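# Unscrew the bottle cap and leave both resting

## Task

Twist the cap off the bottle, set the cap down on the desk, and leave the bottle upright there unsupported. At the end the bottle and the cap must both be still and not held up by the robot; a cap still in a gripper counts for nothing if the job is unfinished. Anything the robot is touching at the end must not settle by more than about a fingernail's width once released.

## Robot and tools

ROBOT. Two arms, left_arm and right_arm, each with six joints (waist, shoulder, elbow, wrist pitch, wrist yaw, wrist roll) and a parallel gripper. Parts being held may get brief tugs, and loose objects may get nudged.

FRAME. All reported hand poses share one scene frame: origin on the table top midway between the arms, +z up, +x out over the table, left_arm on the +y side. The arm names do not mean image sides. Each hand pose is end_effector_position in metres plus end_effector_quat_wxyz; the position is the point between the finger pads, roughly 1 cm short of the fingertips, and can be off, more so at long reach. Fingers point along the gripper's +z and close along its y.

execute_actions. Argument actions is a list holding one item, or empty. Empty list: no command, just returns the state (a look). An item with rows: a motion of up to 15 control steps of 1/30 s (steps defaults to 15, max 15). An item with only steps (up to 300): a wait, counted from the previous result, with thinking time included. Optional pictures (boolean) turns camera images on or off; by default they come with every result. A refused call sends nothing.

ROW LAYOUT. Every row is one list of 14 numbers, each in [-1, 1], covering both arms even if one is idle: left_arm waist, shoulder, elbow, wrist pitch, wrist yaw, wrist roll, opening; then the same seven for right_arm. Up to 15 rows per action, one per step; if fewer rows than steps, the last row repeats.

JOINT NUMBERS are offsets, not poses. They are scaled joint angle changes measured from the joint angles in the most recent result that printed them (before any such result in the scene, and for later calls within one reply, from where the arm stands when the action begins), never from the previous row. A value of 1.0 equals 1.202 rad for waist, 1.258 shoulder, 1.238 elbow, 2.073 wrist pitch, 2.022 wrist yaw and wrist roll. Stated ranges in rad: waist -2.618 to 3.054, shoulder 0.000 to 3.142, elbow 0.000 to 3.142, wrist pitch -1.571 to 1.571, wrist yaw -1.571 to 1.571, wrist roll -2.094 to 2.094. Asking a joint more than 0.036 rad beyond a range end gets the call refused; true ends may differ from the stated ones by up to 0.036 rad, and requests past them are clipped, which may produce the line "joint sent to its limit" (possibly about an earlier action). Its absence proves nothing.

OPENING is absolute, not an offset: +1 fully open (0.094 m pad gap), -1 closed. Away from the extremes the fingers go to where grip_measured would read the commanded value. To hold something, command about 0.03 below grip_measured for a firm grip, less below for a lighter one. Readings can be off by about 1 mm per gripper, constant within a scene. Pad force tops out near 50 to 62 N (lower on some grippers, and lower on parts under about 2 mm thick); first contact can spike.

MOTION LIMITS. Each step, a joint's target may lead its measured angle by at most 0.202 rad waist, 0.258 shoulder, 0.238 elbow, 0.573 wrist pitch, 0.522 wrist yaw and roll, so big moves take several steps. If the targets would carry the gripper over 70 mm from where it is, all of that arm's targets are scaled back. Sending zeros lets an arm droop; to hold an arm, put the offsets needed to reach the desired angles in a reply's first call, send zeros in its later calls, and increase the aim if a joint keeps falling short. Zeros are not a wait: they pull the arm back to the reference angles.

BETWEEN CALLS. The simulation runs while you think. Arms keep heading for the last row's target until everything has nearly stopped or any step is HELD; then only a new action moves them further. Fingers still moving keep going.

RESULT LINES. The state line lists left_arm and right_arm poses. Joint positions and Joint velocities give, per arm, six joints (rad, rad/s) and the pad gap (m, m/s). grip_measured is the finger opening on the command scale. "joint command not followed" means a clearance check altered or blocked joint targets on some steps; the rest of the row still ran. HELD flags steps where the row, or part of it, was not sent. MOTOR HOT appears from 75 °C; at 90 °C that arm is halted 10 s (then that level is off for 5 minutes before it can trigger again); at 100 °C the arm and gripper go limp and it falls. These appear as OVER-TEMPERATURE FAULT lines. Holding loads heats motors, even while you think; some heat carries into the next scene.

zoom_image: camera (cam_high, cam_left_wrist or cam_right_wrist) and region [x0, y0, x1, y1] in that camera's pixels, top-left origin, at most 504 by 504. Images: cam_high 504x504, wrist cameras 616x616 fisheye; calibration figures are given, with errors of a few degrees and millimetres.

finished_scene: argument scene, the current scene's number. Replying with no tool call ends everything.

AVOID. Dropping, slipping, slamming or shoving objects hard; knocking anything off the table; letting the arms collide or press on each other; leaving the cap gripped or the bottle propped by a gripper. Smooth, economical motion is preferred.

Each tool is called by a JSON object that holds its "api" and its "payload", one argument or row to a line.

## Session

{"api": "execute_actions", "payload": {
  "actions": []
}}

Scene clock: 0.00 s of 4800.00 s.
left_arm: end_effector_position=(+0.2356, +0.1859, +0.1321) grip_measured=+1.000 end_effector_quat_wxyz=(-0.097, -0.379, +0.917, -0.079) | right_arm: end_effector_position=(+0.4479, -0.2916, +0.3757) grip_measured=+1.000 end_effector_quat_wxyz=(-0.098, +0.704, -0.568, +0.415)
Joint positions: left_arm=[-0.464  1.409  1.152 -1.348  0.248 -1.142  0.094] | right_arm=[-0.045  1.776  2.224 -1.2    0.373 -1.901  0.094]
Joint velocities: left_arm=[ 0.002 -0.007  0.017 -0.037 -0.022 -0.007  0.   ] | right_arm=[ 0.002 -0.007 -0.007  0.022 -0.051  0.007  0.   ]
Motor temperatures (°C, as the motors report them): left_arm=[21 22 23 23 21 20] | right_arm=[23 23 24 25 21 21]
camera_calibration (this result's frames):
cam_left_wrist: T_world_to_cam=[[0.588488, -0.796751, 0.137366, -0.00758234], [-0.585525, -0.30283, 0.751967, 0.132512], [-0.557532, -0.522955, -0.644729, 0.434342], [0, 0, 0, 1]] pos_world=[0.324211, 0.261229, 0.18143]
cam_right_wrist: T_world_to_cam=[[0.733899, 0.0988398, 0.672029, -0.54333], [-0.609529, -0.340806, 0.715769, -0.102234], [0.299778, -0.934924, -0.189871, -0.206097], [0, 0, 0, 1]] pos_world=[0.398218, -0.173825, 0.399178]

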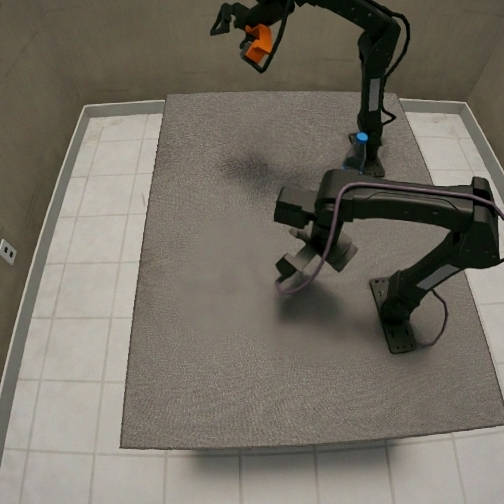

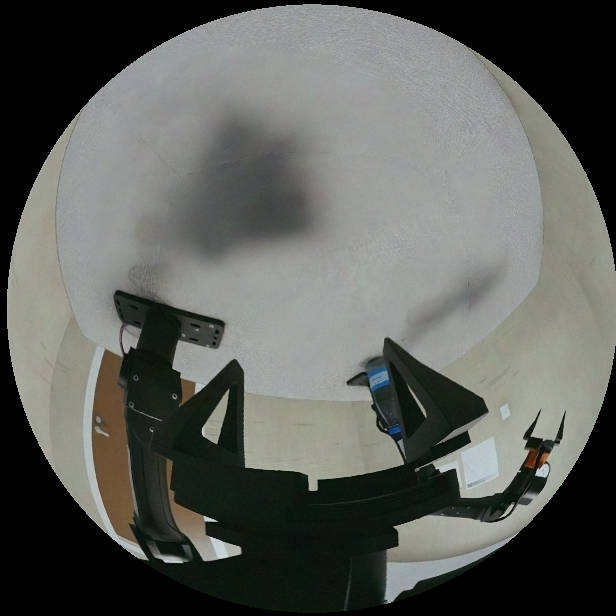

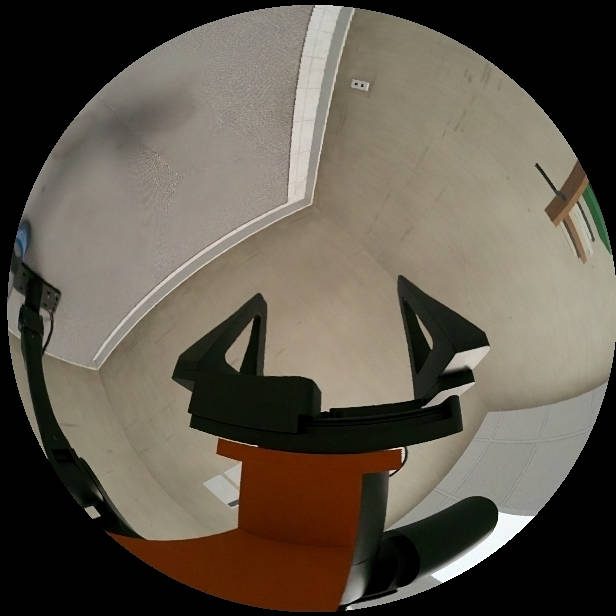

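{"api": "execute_actions", "payload": {
  "actions": [
    {"rows":[[0.25,0,0,1,0.55,0.565,1,-0.35,-0.4,-0.9,0.4,-0.185,0.94,1]]}
  ],
  "pictures": false
}}

{"api": "execute_actions", "payload": {
  "actions": [
    {"steps":30}
  ],
  "pictures": false
}}

{"api": "execute_actions", "payload": {
  "actions": [
    {"rows":[[0,0.1,-0.05,0.1,0,0,1,0,0,0,0,0,0,1],[0,0.15,-0.08,0.2,0,0,1,0,0,0,0,0,0,1],[0,0.2,-0.11,0.33,0,0,1,0,0,0,0,0,0,1],[0,0.25,-0.14,0.33,0,0,1,0,0,0,0,0,0,1],[0,0.3,-0.17,0.33,0,0,1,0,0,0,0,0,0,1],[0,0.35,-0.2,0.33,0,0,1,0,0,0,0,0,0,1],[0,0.4,-0.23,0.33,0,0,1,0,0,0,0,0,0,1],[0,0.45,-0.26,0.33,0,0,1,0,0,0,0,0,0,1],[0,0.5,-0.28,0.33,0,0,1,0,0,0,0,0,0,1],[0,0.55,-0.28,0.33,0,0,1,0,0,0,0,0,0,1],[0,0.61,-0.28,0.33,0,0,1,0,0,0,0,0,0,1]]}
  ],
  "pictures": false
}}

{"api": "execute_actions", "payload": {
  "actions": [
    {"steps":20}
  ]
}}

Scene clock: 14.30 s of 4800.00 s.
left_arm: end_effector_position=(+0.3868, +0.1143, +0.3318) grip_measured=+1.000 end_effector_quat_wxyz=(+0.425, +0.306, +0.680, -0.514) | right_arm: end_effector_position=(+0.3776, -0.4064, +0.3321) grip_measured=+1.000 end_effector_quat_wxyz=(+0.448, -0.148, +0.824, -0.314)
Joint positions: left_arm=[-0.17   1.409  1.149 -0.066  1.217 -0.151  0.094] | right_arm=[-0.474  1.239  1.254 -0.428  0.045 -0.768  0.094]
Joint velocities: left_arm=[-0.012  0.002 -0.017  3.07   0.886  0.945  0.   ] | right_arm=[ 0.027  0.188 -1.746  0.432 -0.256  2.366  0.   ]
Motor temperatures (°C, as the motors report them): left_arm=[21 22 23 23 21 20] | right_arm=[23 24 25 27 21 21]
Steps of this call (steps 1 to 90: nothing new was sent; then 10.80 s passed at rest; steps 91 to 105: all 15 steps of this action). Readings (joint positions):
91: left_arm=[-0.447 1.409 1.150 -1.323 0.298 -1.094] | right_arm=[-0.059 1.754 2.187 -1.154 0.336 -1.855]
92: left_arm=[-0.408 1.409 1.149 -1.260 0.375 -1.025] | right_arm=[-0.087 1.716 2.115 -1.076 0.280 -1.788]
94: left_arm=[-0.314 1.409 1.149 -1.109 0.513 -0.889] | right_arm=[-0.172 1.637 1.992 -0.946 0.210 -1.664]
98: left_arm=[-0.187 1.409 1.149 -0.780 0.800 -0.595] | right_arm=[-0.366 1.450 1.742 -0.692 0.120 -1.393]
105: the state above

Scene clock: 15.30 s of 4800.00 s.
left_arm: end_effector_position=(+0.3579, +0.1092, +0.4220) grip_measured=+1.000 end_effector_quat_wxyz=(+0.648, +0.547, +0.393, -0.355) | right_arm: end_effector_position=(+0.3780, -0.3979, +0.2306) grip_measured=+1.000 end_effector_quat_wxyz=(+0.444, +0.168, +0.876, -0.089)
Joint positions: left_arm=[-0.17   1.409  1.149  0.72   1.36  -0.004  0.094] | right_arm=[-0.473  1.302  1.077 -0.406  0.005 -0.006  0.094]
Joint velocities: left_arm=[-0.007 -0.007 -0.002 -0.007 -0.037 -0.066  0.   ] | right_arm=[-0.012 -0.002 -0.012 -0.007  0.037 -0.022  0.   ]
Motor temperatures (°C, as the motors report them): left_arm=[21 22 23 23 21 20] | right_arm=[23 24 25 27 21 21]
Steps of this call (steps 1 to 30: the robot went on to your last target). Readings (joint positions):
1: left_arm=[-0.170 1.409 1.149 0.043 1.243 -0.122] | right_arm=[-0.474 1.247 1.198 -0.421 0.038 -0.676]
2: left_arm=[-0.170 1.409 1.149 0.151 1.265 -0.099] | right_arm=[-0.473 1.260 1.151 -0.421 0.031 -0.579]
4: left_arm=[-0.170 1.409 1.149 0.357 1.296 -0.065] | right_arm=[-0.473 1.292 1.095 -0.430 0.022 -0.391]
8: left_arm=[-0.170 1.409 1.149 0.585 1.333 -0.028] | right_arm=[-0.473 1.307 1.077 -0.429 0.013 -0.163]
30: the state above

Scene clock: 15.80 s of 4800.00 s.
left_arm: end_effector_position=(+0.4269, +0.1045, +0.1430) grip_measured=+1.000 end_effector_quat_wxyz=(+0.554, +0.477, +0.515, -0.448) | right_arm: end_effector_position=(+0.3780, -0.3979, +0.2306) grip_measured=+1.000 end_effector_quat_wxyz=(+0.444, +0.168, +0.876, -0.089)
Joint positions: left_arm=[-0.17   2.092  0.852  1.311  1.359 -0.003  0.094] | right_arm=[-0.473  1.302  1.077 -0.406  0.005 -0.006  0.094]
Joint velocities: left_arm=[ 0.012  1.541 -0.432  0.476 -0.066  0.051  0.   ] | right_arm=[-0.007  0.017  0.007 -0.066 -0.022 -0.051  0.   ]
Motor temperatures (°C, as the motors report them): left_arm=[21 22 23 23 21 20] | right_arm=[23 24 25 27 21 21]
Steps of this call (steps 1 to 15: all 15 steps of this action). Readings (joint positions):
1: left_arm=[-0.170 1.419 1.145 0.750 1.361 -0.004] | right_arm=[-0.473 1.302 1.077 -0.406 0.005 -0.006]
2: left_arm=[-0.170 1.443 1.139 0.828 1.362 -0.004] | right_arm=[-0.473 1.302 1.077 -0.406 0.005 -0.006]
4: left_arm=[-0.170 1.527 1.104 1.033 1.362 -0.003] | right_arm=[-0.473 1.302 1.077 -0.406 0.005 -0.006]
8: left_arm=[-0.170 1.720 0.997 1.175 1.360 -0.003] | right_arm=[-0.473 1.302 1.077 -0.406 0.005 -0.006]
15: the state above

Scene clock: 16.47 s of 4800.00 s.
left_arm: end_effector_position=(+0.4160, +0.1052, +0.1030) grip_measured=+1.000 end_effector_quat_wxyz=(+0.536, +0.463, +0.533, -0.462) | right_arm: end_effector_position=(+0.3780, -0.3979, +0.2306) grip_measured=+1.000 end_effector_quat_wxyz=(+0.444, +0.168, +0.876, -0.089)
Joint positions: left_arm=[-0.17   2.195  0.801  1.4    1.359 -0.003  0.094] | right_arm=[-0.473  1.302  1.077 -0.406  0.005 -0.006  0.094]
Joint velocities: left_arm=[-0.022  0.002  0.002  0.051  0.037 -0.007  0.   ] | right_arm=[-0.012  0.012  0.017  0.022 -0.066 -0.022  0.   ]
Motor temperatures (°C, as the motors report them): left_arm=[21 22 23 23 21 20] | right_arm=[23 24 25 27 21 21]
Steps of this call (steps 1 to 20: the robot went on to your last target). Readings (joint positions):
1: left_arm=[-0.170 2.138 0.836 1.319 1.358 -0.003] | right_arm=[-0.473 1.302 1.077 -0.406 0.005 -0.006]
2: left_arm=[-0.170 2.172 0.821 1.321 1.358 -0.003] | right_arm=[-0.473 1.302 1.077 -0.406 0.005 -0.006]
4: left_arm=[-0.170 2.199 0.803 1.324 1.359 -0.003] | right_arm=[-0.473 1.302 1.077 -0.406 0.005 -0.006]
8: left_arm=[-0.170 2.195 0.801 1.369 1.359 -0.003] | right_arm=[-0.473 1.302 1.077 -0.406 0.005 -0.006]
20: the state above
camera_calibration (this result's frames):
cam_left_wrist: T_world_to_cam=[[-0.979295, -0.112084, -0.168576, 0.437613], [0.0666989, 0.607588, -0.791447, 0.0274244], [0.191133, -0.786304, -0.587532, 0.184365], [0, 0, 0, 1]] pos_world=[0.391485, 0.177354, 0.203796]
cam_right_wrist: T_world_to_cam=[[-0.455031, -0.864349, -0.214119, -0.113516], [-0.877071, 0.476597, -0.0600197, 0.528081], [0.153926, 0.160486, -0.974962, 0.35986], [0, 0, 0, 1]] pos_world=[0.356119, -0.407551, 0.35824]

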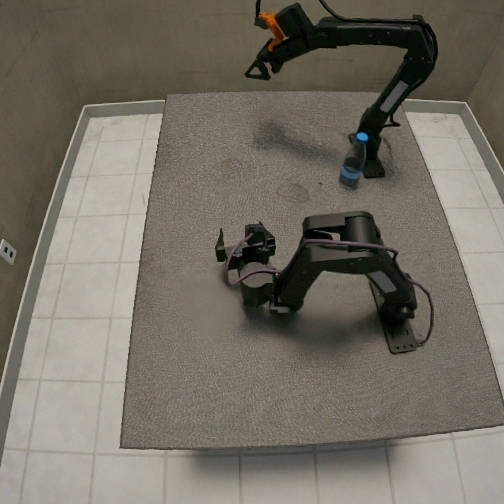

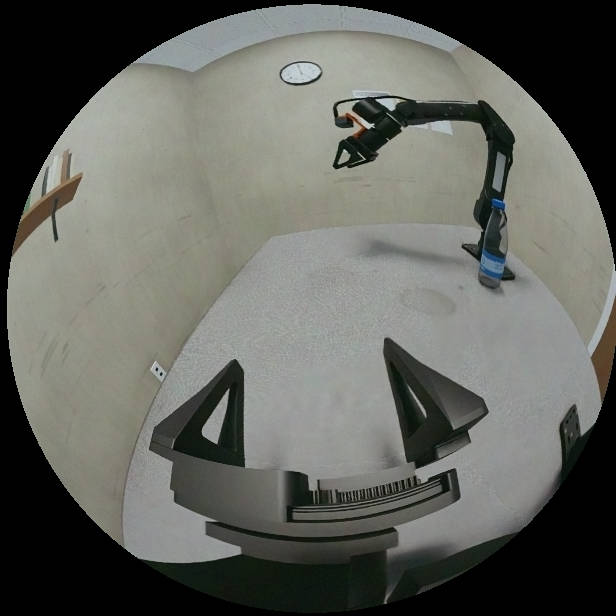

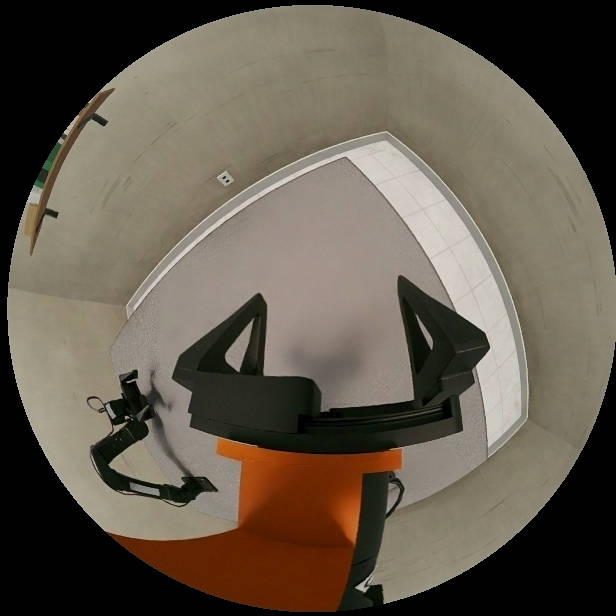

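{"api": "execute_actions", "payload": {
  "actions": [
    {"rows":[[-0.06,0.02,0.05,0.025,0.09,0,1,0,0,0,0,0,0,1],[-0.12,0.04,0.1,0.025,0.09,0,1,0,0,0,0,0,0,1],[-0.18,0.06,0.1,0.025,0.09,0,1,0,0,0,0,0,0,1],[-0.24,0.08,0.1,0.025,0.09,0,1,0,0,0,0,0,0,1],[-0.3,0.1,0.1,0.025,0.09,0,1,0,0,0,0,0,0,1],[-0.36,0.125,0.1,0.025,0.09,0,1,0,0,0,0,0,0,1],[-0.67,0.125,0.1,0.025,0.09,0,1,0,0,0,0,0,0,1]]}
  ],
  "pictures": false
}}

{"api": "execute_actions", "payload": {
  "actions": [
    {"steps":20}
  ]
}}

Scene clock: 30.80 s of 4800.00 s.
left_arm: end_effector_position=(+0.1800, -0.0906, +0.0765) grip_measured=+1.000 end_effector_quat_wxyz=(+0.289, +0.650, +0.278, -0.646) | right_arm: end_effector_position=(+0.3780, -0.3979, +0.2306) grip_measured=+1.000 end_effector_quat_wxyz=(+0.444, +0.168, +0.876, -0.089)
Joint positions: left_arm=[-0.904  2.338  0.912  1.447  1.514 -0.003  0.094] | right_arm=[-0.473  1.302  1.077 -0.406  0.005 -0.006  0.094]
Joint velocities: left_arm=[-1.673  0.007  0.012  0.037  0.154 -0.066  0.   ] | right_arm=[-0.002  0.007 -0.007  0.066 -0.007 -0.022  0.   ]
Motor temperatures (°C, as the motors report them): left_arm=[21 24 23 24 21 20] | right_arm=[23 24 26 28 21 21]
Steps of this call (steps 1 to 15: the robot went on to your last target; steps 16 to 90: nothing new was sent; then 10.83 s passed at rest; steps 91 to 105: all 15 steps of this action). Readings (joint positions):
91: left_arm=[-0.174 2.196 0.806 1.406 1.380 -0.003] | right_arm=[-0.473 1.302 1.077 -0.406 0.005 -0.006]
92: left_arm=[-0.190 2.203 0.824 1.414 1.413 -0.003] | right_arm=[-0.473 1.302 1.077 -0.406 0.005 -0.006]
94: left_arm=[-0.267 2.228 0.880 1.429 1.448 -0.003] | right_arm=[-0.473 1.302 1.077 -0.406 0.005 -0.006]
98: left_arm=[-0.485 2.289 0.912 1.446 1.482 -0.003] | right_arm=[-0.473 1.302 1.077 -0.406 0.005 -0.006]
105: the state above

Scene clock: 31.47 s of 4800.00 s.
left_arm: end_effector_position=(+0.1485, -0.0966, +0.0767) grip_measured=+1.000 end_effector_quat_wxyz=(+0.260, +0.663, +0.246, -0.658) | right_arm: end_effector_position=(+0.3780, -0.3979, +0.2306) grip_measured=+1.000 end_effector_quat_wxyz=(+0.444, +0.168, +0.876, -0.089)
Joint positions: left_arm=[-0.976  2.338  0.912  1.45   1.535 -0.003  0.094] | right_arm=[-0.473  1.302  1.077 -0.406  0.005 -0.006  0.094]
Joint velocities: left_arm=[ 0.017 -0.002  0.002  0.007 -0.007 -0.037  0.   ] | right_arm=[ 0.007 -0.007 -0.007 -0.037 -0.007  0.022  0.   ]
Motor temperatures (°C, as the motors report them): left_arm=[21 24 23 24 21 20] | right_arm=[23 24 26 28 21 21]
Steps of this call (steps 1 to 20: the robot went on to your last target). Readings (joint positions):
1: left_arm=[-0.955 2.338 0.912 1.448 1.519 -0.003] | right_arm=[-0.473 1.302 1.078 -0.406 0.005 -0.006]
2: left_arm=[-0.992 2.338 0.912 1.448 1.524 -0.003] | right_arm=[-0.473 1.302 1.077 -0.406 0.005 -0.006]
4: left_arm=[-1.021 2.338 0.912 1.449 1.532 -0.003] | right_arm=[-0.473 1.302 1.077 -0.406 0.005 -0.006]
8: left_arm=[-0.991 2.338 0.912 1.450 1.535 -0.003] | right_arm=[-0.473 1.302 1.077 -0.406 0.005 -0.006]
20: the state above
camera_calibration (this result's frames):
cam_left_wrist: T_world_to_cam=[[-0.634156, 0.750603, -0.185584, 0.182035], [0.552103, 0.271542, -0.788319, 0.0423161], [-0.541321, -0.602379, -0.58661, 0.187743], [0, 0, 0, 1]] pos_world=[0.193705, -0.0350342, 0.177273]
cam_right_wrist: T_world_to_cam=[[-0.455031, -0.864349, -0.214119, -0.113516], [-0.877071, 0.476597, -0.0600197, 0.528081], [0.153926, 0.160486, -0.974962, 0.35986], [0, 0, 0, 1]] pos_world=[0.356119, -0.407551, 0.35824]

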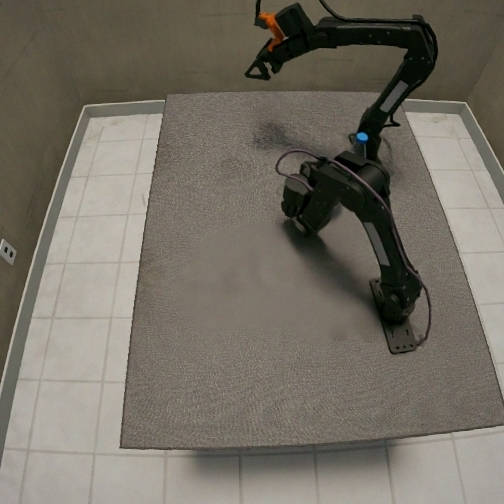

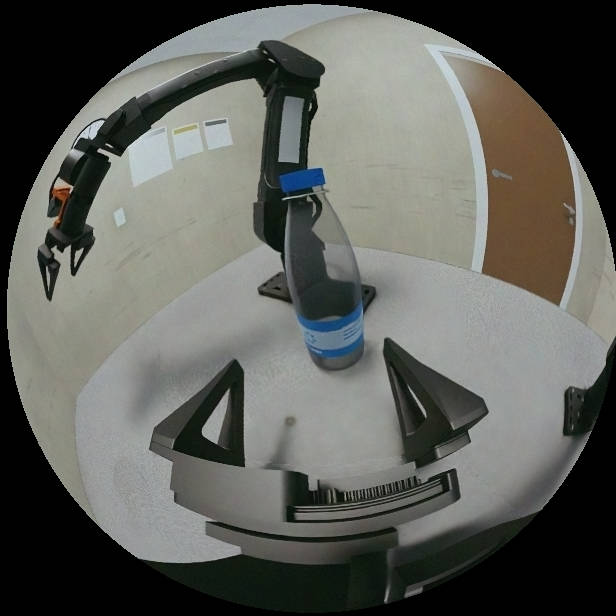

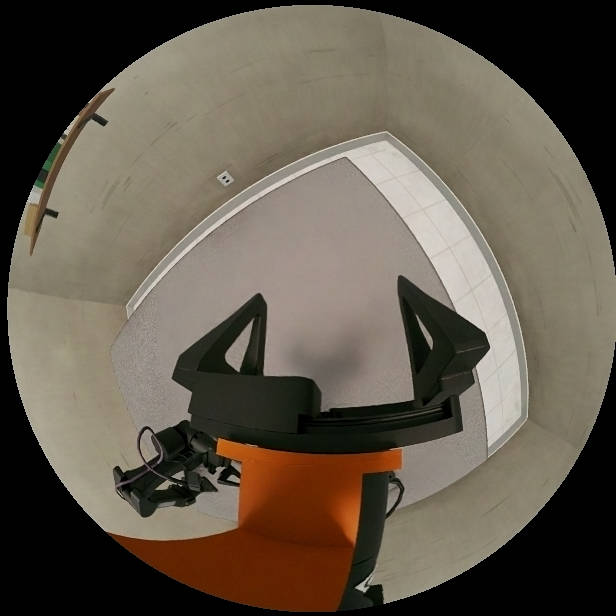

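{"api": "execute_actions", "payload": {
  "actions": [
    {"rows":[[-0.02,0.01,0,0,-0.01,0,1,0,0,0,0,0,0,1],[-0.04,0.02,0,0,-0.02,0,1,0,0,0,0,0,0,1],[-0.06,0.02,0,0,-0.03,0,1,0,0,0,0,0,0,1],[-0.08,0.025,0,0,-0.04,0,1,0,0,0,0,0,0,1],[-0.1,0.025,0,0,-0.05,0,1,0,0,0,0,0,0,1],[-0.12,0.025,0,0,-0.06,0,1,0,0,0,0,0,0,1],[-0.14,0.025,0,0,-0.07,0,1,0,0,0,0,0,0,1],[-0.16,0.025,0,0,-0.08,0,1,0,0,0,0,0,0,1],[-0.18,0.025,0,0,-0.09,0,1,0,0,0,0,0,0,1],[-0.195,0.025,0,0,-0.1,0,1,0,0,0,0,0,0,1],[-0.21,0.025,0,0,-0.11,0,1,0,0,0,0,0,0,1]]}
  ],
  "pictures": false
}}

{"api": "execute_actions", "payload": {
  "actions": [
    {"steps":15}
  ]
}}

Scene clock: 41.40 s of 4800.00 s.
left_arm: end_effector_position=(+0.0565, -0.1374, +0.0775) grip_measured=+1.000 end_effector_quat_wxyz=(+0.232, +0.671, +0.217, -0.670) | right_arm: end_effector_position=(+0.3780, -0.3979, +0.2306) grip_measured=+1.000 end_effector_quat_wxyz=(+0.444, +0.168, +0.876, -0.089)
Joint positions: left_arm=[-1.242  2.338  0.912  1.45   1.354 -0.003  0.094] | right_arm=[-0.473  1.302  1.077 -0.406  0.005 -0.006  0.094]
Joint velocities: left_arm=[-0.017  0.017 -0.002  0.022 -0.183 -0.081  0.   ] | right_arm=[-0.012  0.002  0.012 -0.037 -0.022  0.007  0.   ]
Motor temperatures (°C, as the motors report them): left_arm=[21 24 23 24 21 20] | right_arm=[23 24 26 28 21 21]
Steps of this call (steps 1 to 15: the robot went on to your last target; steps 16 to 90: nothing new was sent; then 6.43 s passed at rest; steps 91 to 105: all 15 steps of this action). Readings (joint positions):
91: left_arm=[-0.977 2.338 0.912 1.450 1.534 -0.003] | right_arm=[-0.473 1.302 1.077 -0.406 0.005 -0.006]
92: left_arm=[-0.981 2.338 0.912 1.450 1.529 -0.003] | right_arm=[-0.473 1.302 1.077 -0.406 0.005 -0.006]
94: left_arm=[-1.005 2.338 0.912 1.450 1.508 -0.003] | right_arm=[-0.473 1.302 1.077 -0.406 0.005 -0.006]
98: left_arm=[-1.108 2.338 0.912 1.450 1.449 -0.003] | right_arm=[-0.473 1.302 1.077 -0.406 0.005 -0.006]
105: the state above

Scene clock: 41.90 s of 4800.00 s.
left_arm: end_effector_position=(+0.0626, -0.1420, +0.0776) grip_measured=+1.000 end_effector_quat_wxyz=(+0.245, +0.666, +0.230, -0.665) | right_arm: end_effector_position=(+0.3780, -0.3979, +0.2306) grip_measured=+1.000 end_effector_quat_wxyz=(+0.444, +0.168, +0.876, -0.089)
Joint positions: left_arm=[-1.237  2.338  0.912  1.45   1.32  -0.003  0.094] | right_arm=[-0.473  1.302  1.077 -0.406  0.005 -0.006  0.094]
Joint velocities: left_arm=[-0.017 -0.002 -0.007  0.007  0.022  0.066  0.   ] | right_arm=[-0.002  0.002  0.012 -0.066 -0.007 -0.022  0.   ]
Motor temperatures (°C, as the motors report them): left_arm=[21 24 23 24 21 20] | right_arm=[23 24 26 28 21 21]
Steps of this call (steps 1 to 15: the robot went on to your last target). Readings (joint positions):
1: left_arm=[-1.242 2.338 0.912 1.450 1.347 -0.003] | right_arm=[-0.473 1.302 1.077 -0.406 0.005 -0.006]
2: left_arm=[-1.240 2.338 0.912 1.450 1.342 -0.003] | right_arm=[-0.473 1.302 1.077 -0.406 0.005 -0.006]
4: left_arm=[-1.237 2.338 0.912 1.450 1.333 -0.003] | right_arm=[-0.473 1.302 1.077 -0.406 0.005 -0.006]
8: left_arm=[-1.237 2.338 0.912 1.450 1.324 -0.003] | right_arm=[-0.473 1.302 1.077 -0.406 0.005 -0.006]
15: the state above
camera_calibration (this result's frames):
cam_left_wrist: T_world_to_cam=[[-0.600214, 0.778149, -0.185006, 0.163506], [0.560367, 0.244058, -0.79147, 0.0986044], [-0.570729, -0.578723, -0.582536, 0.119343], [0, 0, 0, 1]] pos_world=[0.110997, -0.0822304, 0.177814]
cam_right_wrist: T_world_to_cam=[[-0.455031, -0.864349, -0.214119, -0.113516], [-0.877071, 0.476597, -0.0600197, 0.528081], [0.153926, 0.160486, -0.974962, 0.35986], [0, 0, 0, 1]] pos_world=[0.356119, -0.407551, 0.35824]

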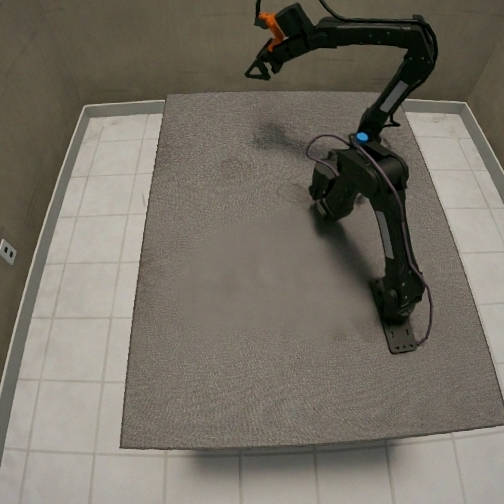

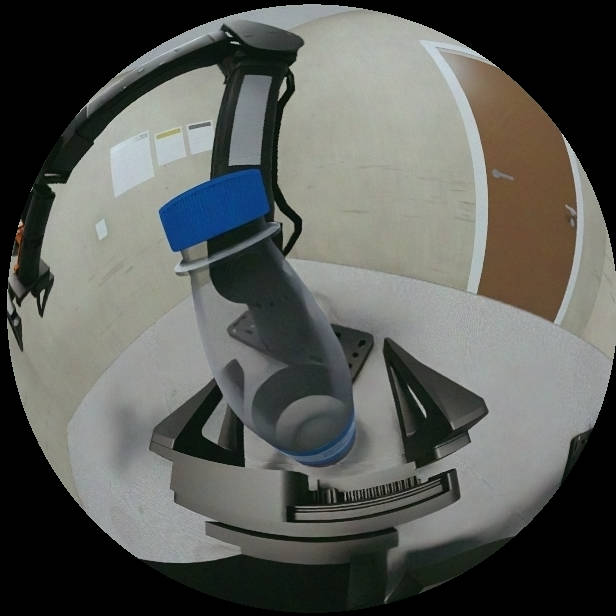

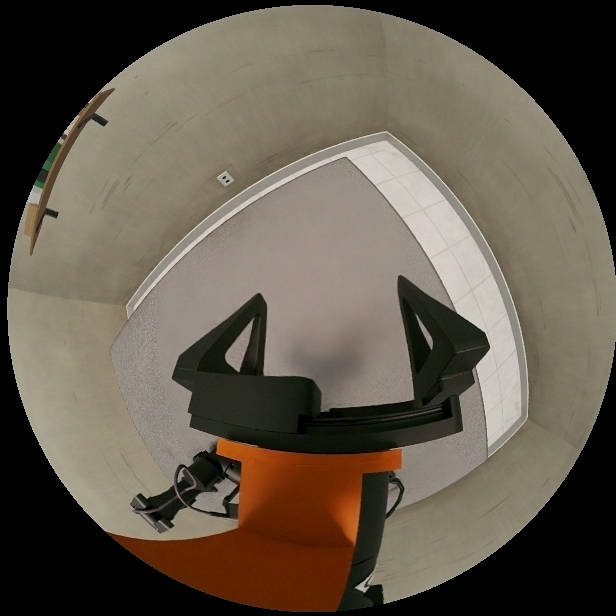

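{"api": "execute_actions", "payload": {
  "actions": [
    {"rows":[[0.045,0.04,0,0.01,-0.02,0,1,0,0,0,0,0,0,1],[0.045,0.075,0,0.025,-0.02,0,1,0,0,0,0,0,0,1]]}
  ]
}}

{"api": "execute_actions", "payload": {
  "actions": [
    {"rows":[[0,0,0,0,0,0,0.6,0,0,0,0,0,0,1],[0,0,0,0,0,0,0.5,0,0,0,0,0,0,1],[0,0,0,0,0,0,0.4,0,0,0,0,0,0,1],[0,0,0,0,0,0,0.3,0,0,0,0,0,0,1],[0,0,0,0,0,0,0.2,0,0,0,0,0,0,1],[0,0,0,0,0,0,0.05,0,0,0,0,0,0,1]]}
  ]
}}

Scene clock: 49.43 s of 4800.00 s.
left_arm: end_effector_position=(+0.0890, -0.1406, +0.0499) grip_measured=+1.000 end_effector_quat_wxyz=(+0.261, +0.654, +0.273, -0.656) | right_arm: end_effector_position=(+0.3780, -0.3979, +0.2306) grip_measured=+1.000 end_effector_quat_wxyz=(+0.444, +0.168, +0.876, -0.089)
Joint positions: left_arm=[-1.182  2.423  0.912  1.498  1.286 -0.003  0.094] | right_arm=[-0.473  1.302  1.077 -0.406  0.005 -0.006  0.094]
Joint velocities: left_arm=[-0.002 -0.017  0.002  0.081  0.007 -0.022  0.   ] | right_arm=[-0.007  0.002 -0.007 -0.022  0.022 -0.037  0.   ]
Motor temperatures (°C, as the motors report them): left_arm=[21 24 23 25 21 20] | right_arm=[23 24 26 28 21 21]
Steps of this call (steps 1 to 15: the robot went on to your last target; steps 16 to 90: nothing new was sent; then 4.03 s passed at rest; steps 91 to 105: all 15 steps of this action). Readings (joint positions):
91: left_arm=[-1.233 2.341 0.912 1.455 1.316 -0.003] | right_arm=[-0.473 1.302 1.077 -0.406 0.005 -0.006]
92: left_arm=[-1.227 2.350 0.912 1.467 1.311 -0.003] | right_arm=[-0.473 1.302 1.077 -0.406 0.005 -0.006]
94: left_arm=[-1.206 2.381 0.912 1.487 1.302 -0.003] | right_arm=[-0.473 1.302 1.077 -0.406 0.005 -0.006]
98: left_arm=[-1.182 2.422 0.912 1.488 1.290 -0.003] | right_arm=[-0.473 1.302 1.077 -0.406 0.005 -0.006]
105: the state above
camera_calibration (this result's frames):
cam_left_wrist: T_world_to_cam=[[-0.669984, 0.727239, -0.14915, 0.170411], [0.52199, 0.318626, -0.791204, 0.0754009], [-0.527871, -0.607948, -0.593086, 0.111709], [0, 0, 0, 1]] pos_world=[0.133782, -0.0800407, 0.151327]
cam_right_wrist: T_world_to_cam=[[-0.455031, -0.864349, -0.214119, -0.113516], [-0.877071, 0.476597, -0.0600197, 0.528081], [0.153926, 0.160486, -0.974962, 0.35986], [0, 0, 0, 1]] pos_world=[0.356119, -0.407551, 0.35824]

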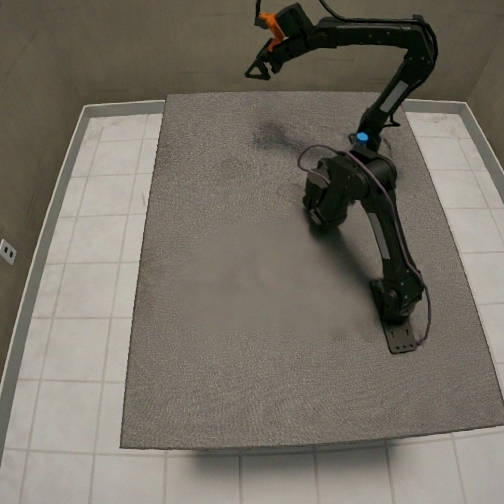

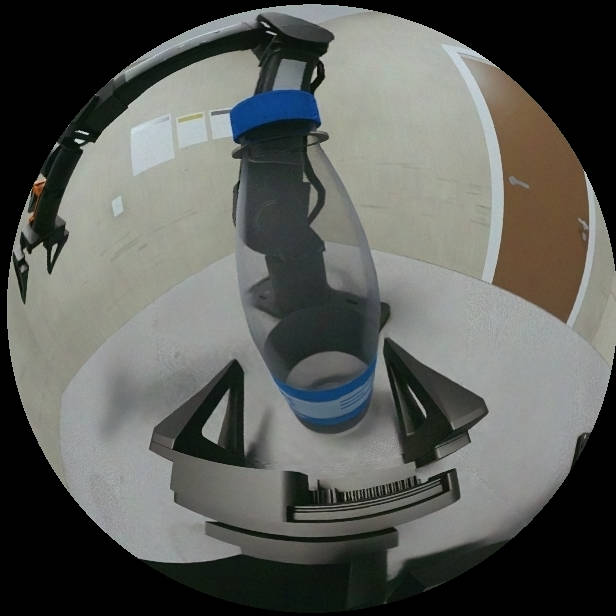

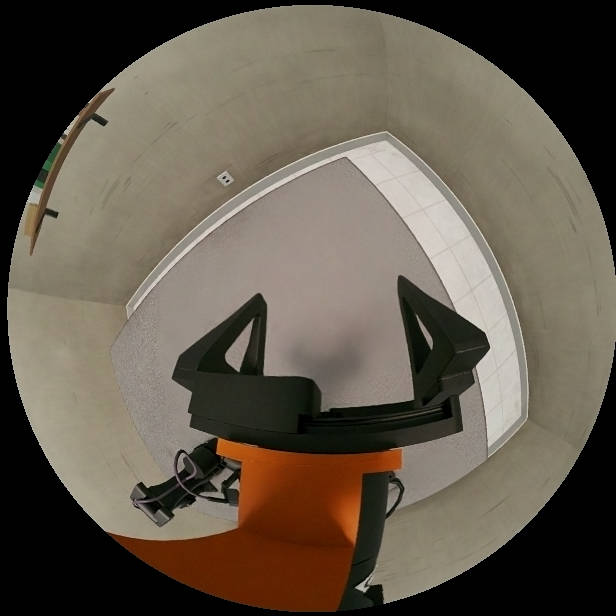

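Scene clock: 49.93 s of 4800.00 s.
left_arm: end_effector_position=(+0.0890, -0.1406, +0.0499) grip_measured=+0.242 end_effector_quat_wxyz=(+0.261, +0.654, +0.273, -0.656) | right_arm: end_effector_position=(+0.3780, -0.3979, +0.2306) grip_measured=+1.000 end_effector_quat_wxyz=(+0.444, +0.168, +0.876, -0.089)
Joint positions: left_arm=[-1.182  2.423  0.912  1.498  1.286 -0.003  0.058] | right_arm=[-0.473  1.302  1.077 -0.406  0.005 -0.006  0.094]
Joint velocities: left_arm=[-0.002  0.007 -0.002 -0.037  0.066 -0.007 -0.001] | right_arm=[ 0.017 -0.007 -0.002 -0.022  0.007 -0.022  0.   ]
Motor temperatures (°C, as the motors report them): left_arm=[21 24 23 25 21 20] | right_arm=[23 24 26 28 21 21]
Steps of this call (steps 1 to 15: all 15 steps of this action). Readings (joint positions):
1: left_arm=[-1.182 2.423 0.912 1.498 1.286 -0.003] | right_arm=[-0.473 1.302 1.077 -0.406 0.005 -0.006]
2: left_arm=[-1.182 2.423 0.912 1.498 1.286 -0.003] | right_arm=[-0.473 1.302 1.077 -0.406 0.005 -0.006]
4: left_arm=[-1.182 2.423 0.912 1.498 1.286 -0.003] | right_arm=[-0.473 1.302 1.077 -0.406 0.005 -0.006]
8: left_arm=[-1.182 2.423 0.912 1.498 1.286 -0.003] | right_arm=[-0.473 1.302 1.077 -0.406 0.005 -0.006]
15: the state above
camera_calibration (this result's frames):
cam_left_wrist: T_world_to_cam=[[-0.669984, 0.727239, -0.14915, 0.170411], [0.52199, 0.318626, -0.791204, 0.0754009], [-0.527871, -0.607948, -0.593086, 0.111709], [0, 0, 0, 1]] pos_world=[0.133782, -0.0800407, 0.151327]
cam_right_wrist: T_world_to_cam=[[-0.455031, -0.864349, -0.214119, -0.113516], [-0.877071, 0.476597, -0.0600197, 0.528081], [0.153926, 0.160486, -0.974962, 0.35986], [0, 0, 0, 1]] pos_world=[0.356119, -0.407551, 0.35824]

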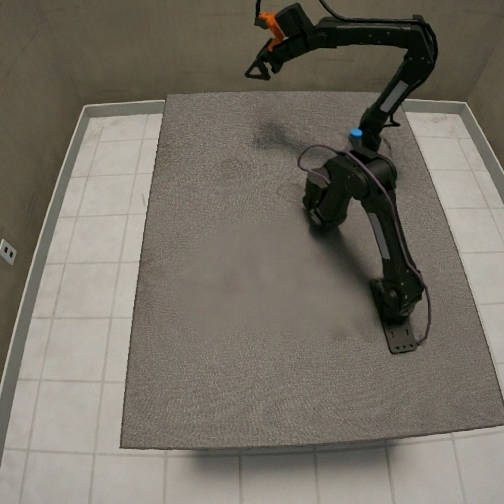

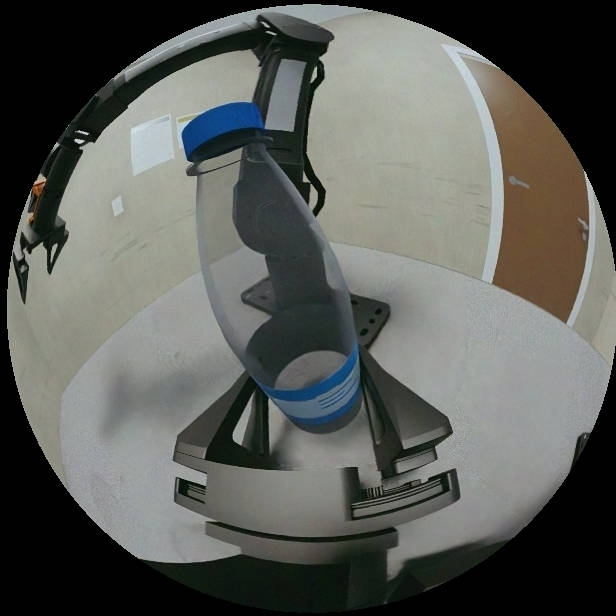

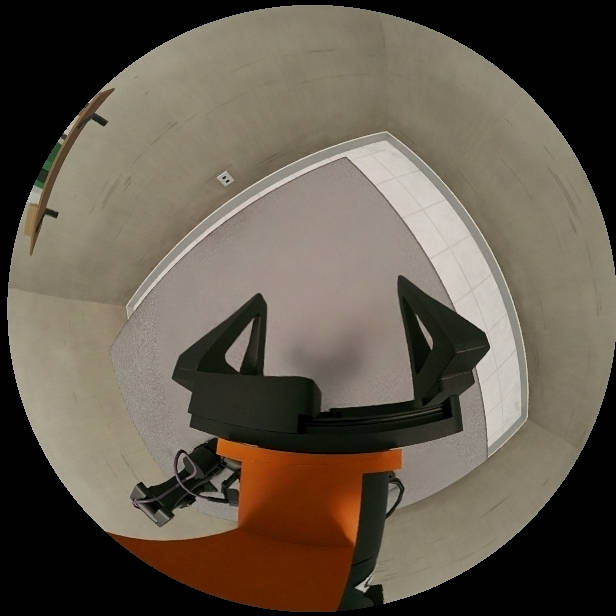

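{"api": "execute_actions", "payload": {
  "actions": [
    {"rows":[[-0.02,0,0,0,-0.01,0,0.45,0,0,0,0,0,0,0.3]]}
  ],
  "pictures": false
}}

{"api": "execute_actions", "payload": {
  "actions": [
    {"rows":[[0,0,0,0,0,0,0.35,0,0,0,0,0,0,0.3],[0,0,0,0,0,0,0.3,0,0,0,0,0,0,0.3],[0,0,0,0,0,0,0.25,0,0,0,0,0,0,0.3],[0,0,0,0,0,0,0.15,0,0,0,0,0,0,0.3]],"steps":10}
  ]
}}

{"api": "execute_actions", "payload": {
  "actions": [
    {"rows":[[0,-0.04,0,-0.01,0,0,0.15,0,0,0,0,0,0,0.3],[0,-0.08,0,-0.02,0,0,0.15,0,0,0,0,0,0,0.3],[0,-0.12,-0.02,-0.03,0,0,0.15,0,0,0,0,0,0,0.3],[0.05,-0.16,-0.04,-0.04,0,0,0.15,0,0,0,0,0,0,0.3],[0.1,-0.2,-0.06,-0.05,0,0,0.15,0,0,0,0,0,0,0.3],[0.15,-0.24,-0.08,-0.07,0,0,0.15,0,0,0,0,0,0,0.3],[0.2,-0.28,-0.1,-0.08,0,0,0.15,0,0,0,0,0,0,0.3],[0.3,-0.32,-0.13,-0.09,-0.05,0,0.15,0,0,0,0,0,0,0.3],[0.4,-0.35,-0.15,-0.1,-0.1,0,0.15,0,0,0,0,0,0,0.3],[0.755,-0.38,-0.175,-0.113,-0.27,0.52,0.15,0,0,-0.026,0.08,0,0,0.3]]}
  ],
  "pictures": false
}}

{"api": "execute_actions", "payload": {
  "actions": [
    {"steps":30}
  ],
  "pictures": false
}}

{"api": "execute_actions", "payload": {
  "actions": [
    {"rows":[[0,0,0,0,0,0,0.15,0.855,-0.05,0,0,0,0,0.3]]}
  ],
  "pictures": false
}}

{"api": "execute_actions", "payload": {
  "actions": [
    {"steps":20}
  ]
}}

Scene clock: 65.03 s of 4800.00 s.
left_arm: end_effector_position=(+0.0834, -0.1430, +0.0500) grip_measured=+0.448 end_effector_quat_wxyz=(+0.261, +0.654, +0.272, -0.656) | right_arm: end_effector_position=(+0.3780, -0.3979, +0.2306) grip_measured=+0.303 end_effector_quat_wxyz=(+0.444, +0.168, +0.876, -0.089)
Joint positions: left_arm=[-1.198  2.423  0.912  1.498  1.273 -0.003  0.068] | right_arm=[-0.473  1.302  1.077 -0.406  0.005 -0.006  0.061]
Joint velocities: left_arm=[-0.002 -0.007 -0.012  0.022  0.007  0.022 -0.   ] | right_arm=[ 0.012 -0.002  0.007 -0.007  0.007 -0.007  0.001]
Motor temperatures (°C, as the motors report them): left_arm=[21 25 23 25 21 20] | right_arm=[23 24 26 28 21 21]
Steps of this call (steps 1 to 15: the robot went on to your last target; steps 16 to 140: nothing new was sent; then 9.93 s passed at rest; steps 141 to 155: all 15 steps of this action). Readings (joint positions):
141: left_arm=[-1.186 2.423 0.912 1.498 1.286 -0.003] | right_arm=[-0.473 1.302 1.077 -0.406 0.005 -0.006]
142: left_arm=[-1.187 2.423 0.912 1.498 1.283 -0.003] | right_arm=[-0.473 1.302 1.077 -0.406 0.005 -0.006]
144: left_arm=[-1.193 2.423 0.912 1.498 1.279 -0.003] | right_arm=[-0.473 1.302 1.077 -0.406 0.005 -0.006]
148: left_arm=[-1.198 2.423 0.912 1.498 1.275 -0.003] | right_arm=[-0.473 1.302 1.077 -0.406 0.005 -0.006]
155: the state above

Scene clock: 65.37 s of 4800.00 s.
left_arm: end_effector_position=(+0.0834, -0.1431, +0.0500) grip_measured=+0.244 end_effector_quat_wxyz=(+0.261, +0.654, +0.272, -0.656) | right_arm: end_effector_position=(+0.3780, -0.3979, +0.2306) grip_measured=+0.303 end_effector_quat_wxyz=(+0.444, +0.168, +0.876, -0.089)
Joint positions: left_arm=[-1.198  2.423  0.912  1.498  1.272 -0.003  0.058] | right_arm=[-0.473  1.302  1.077 -0.406  0.005 -0.006  0.061]
Joint velocities: left_arm=[-0.012  0.002  0.007  0.007  0.066 -0.051 -0.   ] | right_arm=[ 0.017 -0.007 -0.022 -0.037 -0.037 -0.051 -0.   ]
Motor temperatures (°C, as the motors report them): left_arm=[21 25 23 25 21 20] | right_arm=[23 24 26 28 21 21]
Steps of this call (steps 1 to 10: all 10 steps of this action). Readings (joint positions):
1: left_arm=[-1.198 2.423 0.912 1.498 1.273 -0.003] | right_arm=[-0.473 1.302 1.077 -0.406 0.005 -0.006]
2: left_arm=[-1.198 2.423 0.912 1.498 1.273 -0.003] | right_arm=[-0.473 1.302 1.077 -0.406 0.005 -0.006]
4: left_arm=[-1.198 2.423 0.912 1.498 1.273 -0.003] | right_arm=[-0.473 1.302 1.077 -0.406 0.005 -0.006]
8: left_arm=[-1.198 2.423 0.912 1.498 1.273 -0.003] | right_arm=[-0.473 1.302 1.077 -0.406 0.005 -0.006]
10: the state above
camera_calibration (this result's frames):
cam_left_wrist: T_world_to_cam=[[-0.66824, 0.728683, -0.149925, 0.168604], [0.523125, 0.316961, -0.791123, 0.0788086], [-0.528957, -0.607089, -0.592998, 0.107506], [0, 0, 0, 1]] pos_world=[0.128307, -0.0825721, 0.151376]
cam_right_wrist: T_world_to_cam=[[-0.455031, -0.864349, -0.214119, -0.113516], [-0.877071, 0.476597, -0.0600197, 0.528081], [0.153926, 0.160486, -0.974962, 0.35986], [0, 0, 0, 1]] pos_world=[0.356119, -0.407551, 0.35824]

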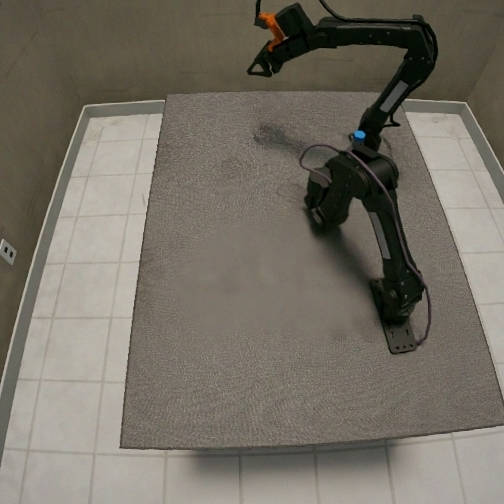

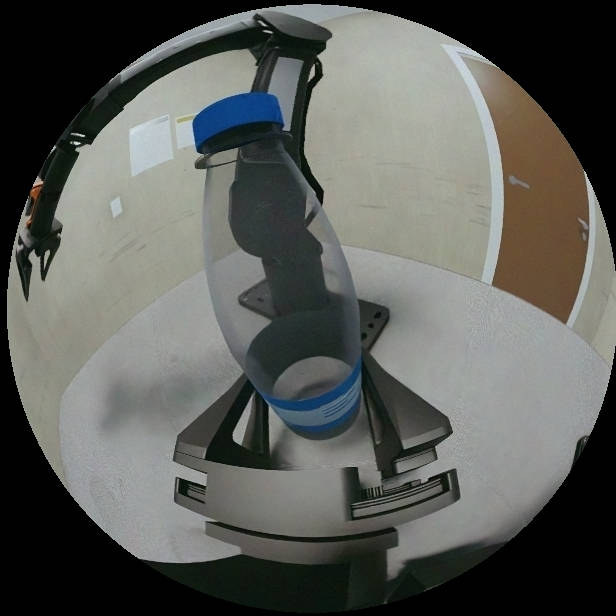

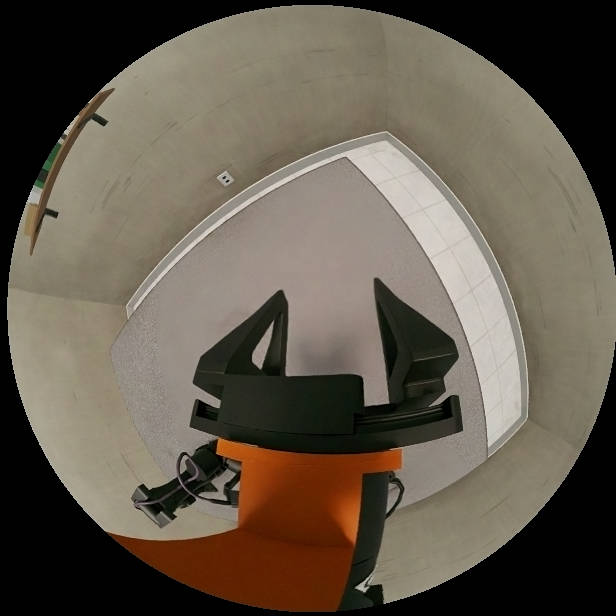

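Scene clock: 65.87 s of 4800.00 s.
left_arm: end_effector_position=(+0.3140, -0.0677, +0.1801) grip_measured=+0.244 end_effector_quat_wxyz=(+0.632, +0.582, +0.340, -0.381) | right_arm: end_effector_position=(+0.3856, -0.4009, +0.2340) grip_measured=+0.303 end_effector_quat_wxyz=(+0.469, +0.165, +0.862, -0.094)
Joint positions: left_arm=[-0.725  1.972  0.758  1.371  0.954  0.371  0.058] | right_arm=[-0.473  1.302  1.044 -0.314  0.005 -0.006  0.061]
Joint velocities: left_arm=[ 1.37  -0.09  -0.154 -0.168 -0.974  2.    -0.   ] | right_arm=[ 0.027 -0.012 -0.042  0.256 -0.007 -0.037  0.001]
Motor temperatures (°C, as the motors report them): left_arm=[21 25 23 25 21 20] | right_arm=[23 24 26 28 21 21]
Steps of this call (steps 1 to 15: all 15 steps of this action). Readings (joint positions):
1: left_arm=[-1.198 2.420 0.912 1.497 1.273 -0.003] | right_arm=[-0.473 1.302 1.077 -0.406 0.005 -0.006]
2: left_arm=[-1.198 2.411 0.912 1.489 1.273 -0.003] | right_arm=[-0.473 1.302 1.077 -0.406 0.005 -0.006]
4: left_arm=[-1.194 2.357 0.901 1.457 1.272 -0.003] | right_arm=[-0.473 1.302 1.077 -0.406 0.005 -0.006]
8: left_arm=[-1.075 2.156 0.840 1.413 1.267 -0.003] | right_arm=[-0.473 1.302 1.077 -0.406 0.005 -0.006]
15: the state above

Scene clock: 66.87 s of 4800.00 s.
left_arm: end_effector_position=(+0.4739, +0.1043, +0.1559) grip_measured=+0.244 end_effector_quat_wxyz=(+0.715, +0.584, +0.379, +0.055) | right_arm: end_effector_position=(+0.3903, -0.4028, +0.2420) grip_measured=+0.303 end_effector_quat_wxyz=(+0.486, +0.164, +0.853, -0.098)
Joint positions: left_arm=[-0.285  1.971  0.717  1.293  0.733  1.045  0.058] | right_arm=[-0.473  1.302  1.043 -0.275  0.005 -0.006  0.061]
Joint velocities: left_arm=[-0.002  0.007 -0.012 -0.007  0.037  0.037  0.001] | right_arm=[-0.002 -0.002 -0.002 -0.037 -0.037 -0.022 -0.   ]
Motor temperatures (°C, as the motors report them): left_arm=[21 25 23 25 21 20] | right_arm=[23 24 26 29 21 21]
Steps of this call (steps 1 to 30: the robot went on to your last target). Readings (joint positions):
1: left_arm=[-0.676 1.971 0.753 1.364 0.923 0.440] | right_arm=[-0.473 1.302 1.043 -0.308 0.005 -0.006]
2: left_arm=[-0.626 1.971 0.748 1.355 0.896 0.511] | right_arm=[-0.473 1.302 1.043 -0.301 0.005 -0.006]
4: left_arm=[-0.522 1.971 0.738 1.337 0.851 0.652] | right_arm=[-0.473 1.302 1.043 -0.290 0.005 -0.006]
8: left_arm=[-0.319 1.971 0.727 1.312 0.779 0.867] | right_arm=[-0.473 1.302 1.043 -0.280 0.005 -0.006]
30: the state above

Scene clock: 67.37 s of 4800.00 s.
left_arm: end_effector_position=(+0.4740, +0.1043, +0.1559) grip_measured=+0.244 end_effector_quat_wxyz=(+0.715, +0.584, +0.380, +0.056) | right_arm: end_effector_position=(+0.3455, -0.0167, +0.2507) grip_measured=+0.303 end_effector_quat_wxyz=(+0.483, -0.253, +0.825, +0.147)
Joint positions: left_arm=[-0.285  1.971  0.717  1.293  0.733  1.045  0.058] | right_arm=[ 0.503  1.276  1.04  -0.276  0.    -0.003  0.061]
Joint velocities: left_arm=[ 0.002  0.012  0.002  0.007 -0.022  0.022 -0.   ] | right_arm=[ 1.585  0.007 -0.007 -0.066 -0.271  0.022 -0.   ]
Motor temperatures (°C, as the motors report them): left_arm=[21 25 23 25 21 20] | right_arm=[23 24 26 29 21 21]
Steps of this call (steps 1 to 15: all 15 steps of this action). Readings (joint positions):
1: left_arm=[-0.285 1.971 0.717 1.293 0.733 1.045] | right_arm=[-0.453 1.299 1.043 -0.275 0.017 -0.004]
2: left_arm=[-0.285 1.971 0.717 1.293 0.733 1.045] | right_arm=[-0.408 1.295 1.041 -0.276 0.028 -0.003]
4: left_arm=[-0.285 1.971 0.717 1.293 0.733 1.045] | right_arm=[-0.276 1.284 1.040 -0.276 0.024 -0.003]
8: left_arm=[-0.285 1.971 0.717 1.293 0.733 1.045] | right_arm=[0.008 1.276 1.040 -0.276 0.015 -0.003]
15: the state above

Scene clock: 68.03 s of 4800.00 s.
left_arm: end_effector_position=(+0.4740, +0.1043, +0.1559) grip_measured=+0.244 end_effector_quat_wxyz=(+0.715, +0.584, +0.380, +0.056) | right_arm: end_effector_position=(+0.3310, +0.0033, +0.2507) grip_measured=+0.303 end_effector_quat_wxyz=(+0.479, -0.279, +0.817, +0.162)
Joint positions: left_arm=[-0.285  1.971  0.717  1.293  0.733  1.045  0.058] | right_arm=[ 0.561  1.276  1.04  -0.276 -0.003 -0.005  0.061]
Joint velocities: left_arm=[-0.012  0.002 -0.002 -0.051  0.022 -0.051  0.   ] | right_arm=[-0.002  0.007 -0.002  0.066 -0.022 -0.007  0.001]
Motor temperatures (°C, as the motors report them): left_arm=[21 25 23 25 21 20] | right_arm=[23 24 26 29 21 21]
Steps of this call (steps 1 to 20: the robot went on to your last target). Readings (joint positions):
1: left_arm=[-0.285 1.971 0.717 1.293 0.733 1.045] | right_arm=[0.546 1.276 1.040 -0.276 -0.008 -0.004]
2: left_arm=[-0.285 1.971 0.717 1.293 0.733 1.045] | right_arm=[0.568 1.276 1.040 -0.276 -0.014 -0.005]
4: left_arm=[-0.285 1.971 0.717 1.293 0.733 1.045] | right_arm=[0.572 1.276 1.040 -0.276 -0.014 -0.005]
8: left_arm=[-0.285 1.971 0.717 1.293 0.733 1.045] | right_arm=[0.562 1.276 1.040 -0.276 -0.006 -0.005]
20: the state above
camera_calibration (this result's frames):
cam_left_wrist: T_world_to_cam=[[-0.260136, -0.197557, -0.945146, 0.292318], [0.252297, 0.930933, -0.264027, -0.137952], [0.932028, -0.30714, -0.192326, -0.259147], [0, 0, 0, 1]] pos_world=[0.352379, 0.106579, 0.190019]
cam_right_wrist: T_world_to_cam=[[0.53494, -0.813255, -0.229031, -0.107941], [-0.844438, -0.505766, -0.176425, 0.318495], [0.0276426, 0.287779, -0.957298, 0.359246], [0, 0, 0, 1]] pos_world=[0.31676, -0.030083, 0.375374]

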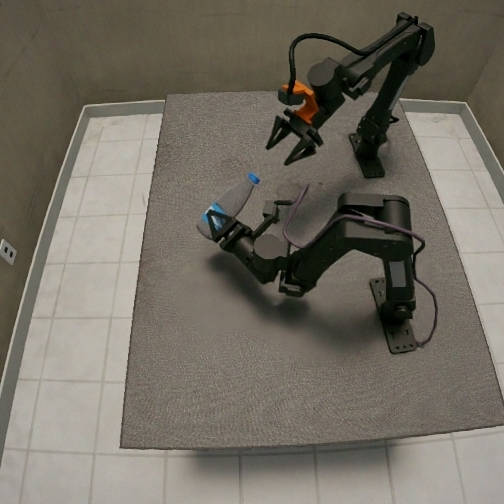

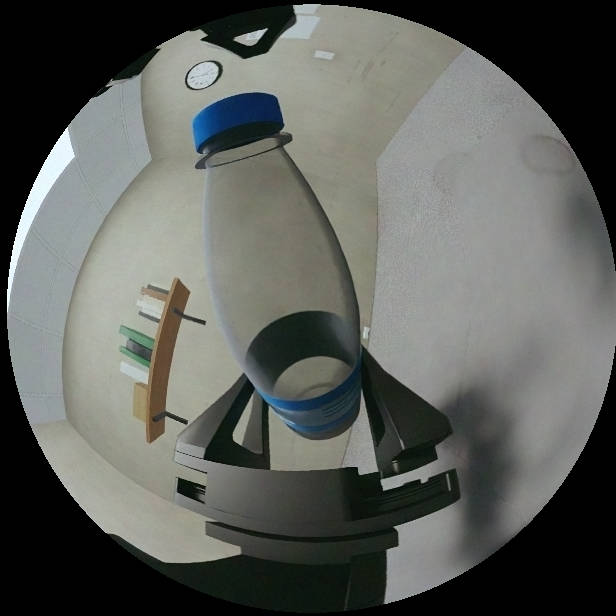

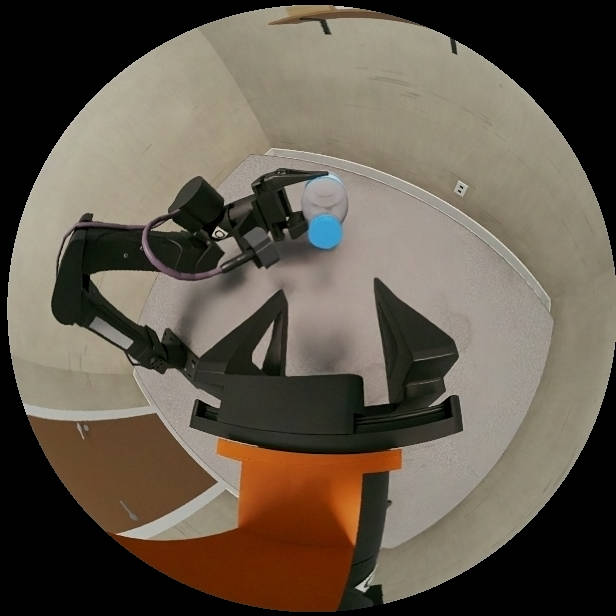

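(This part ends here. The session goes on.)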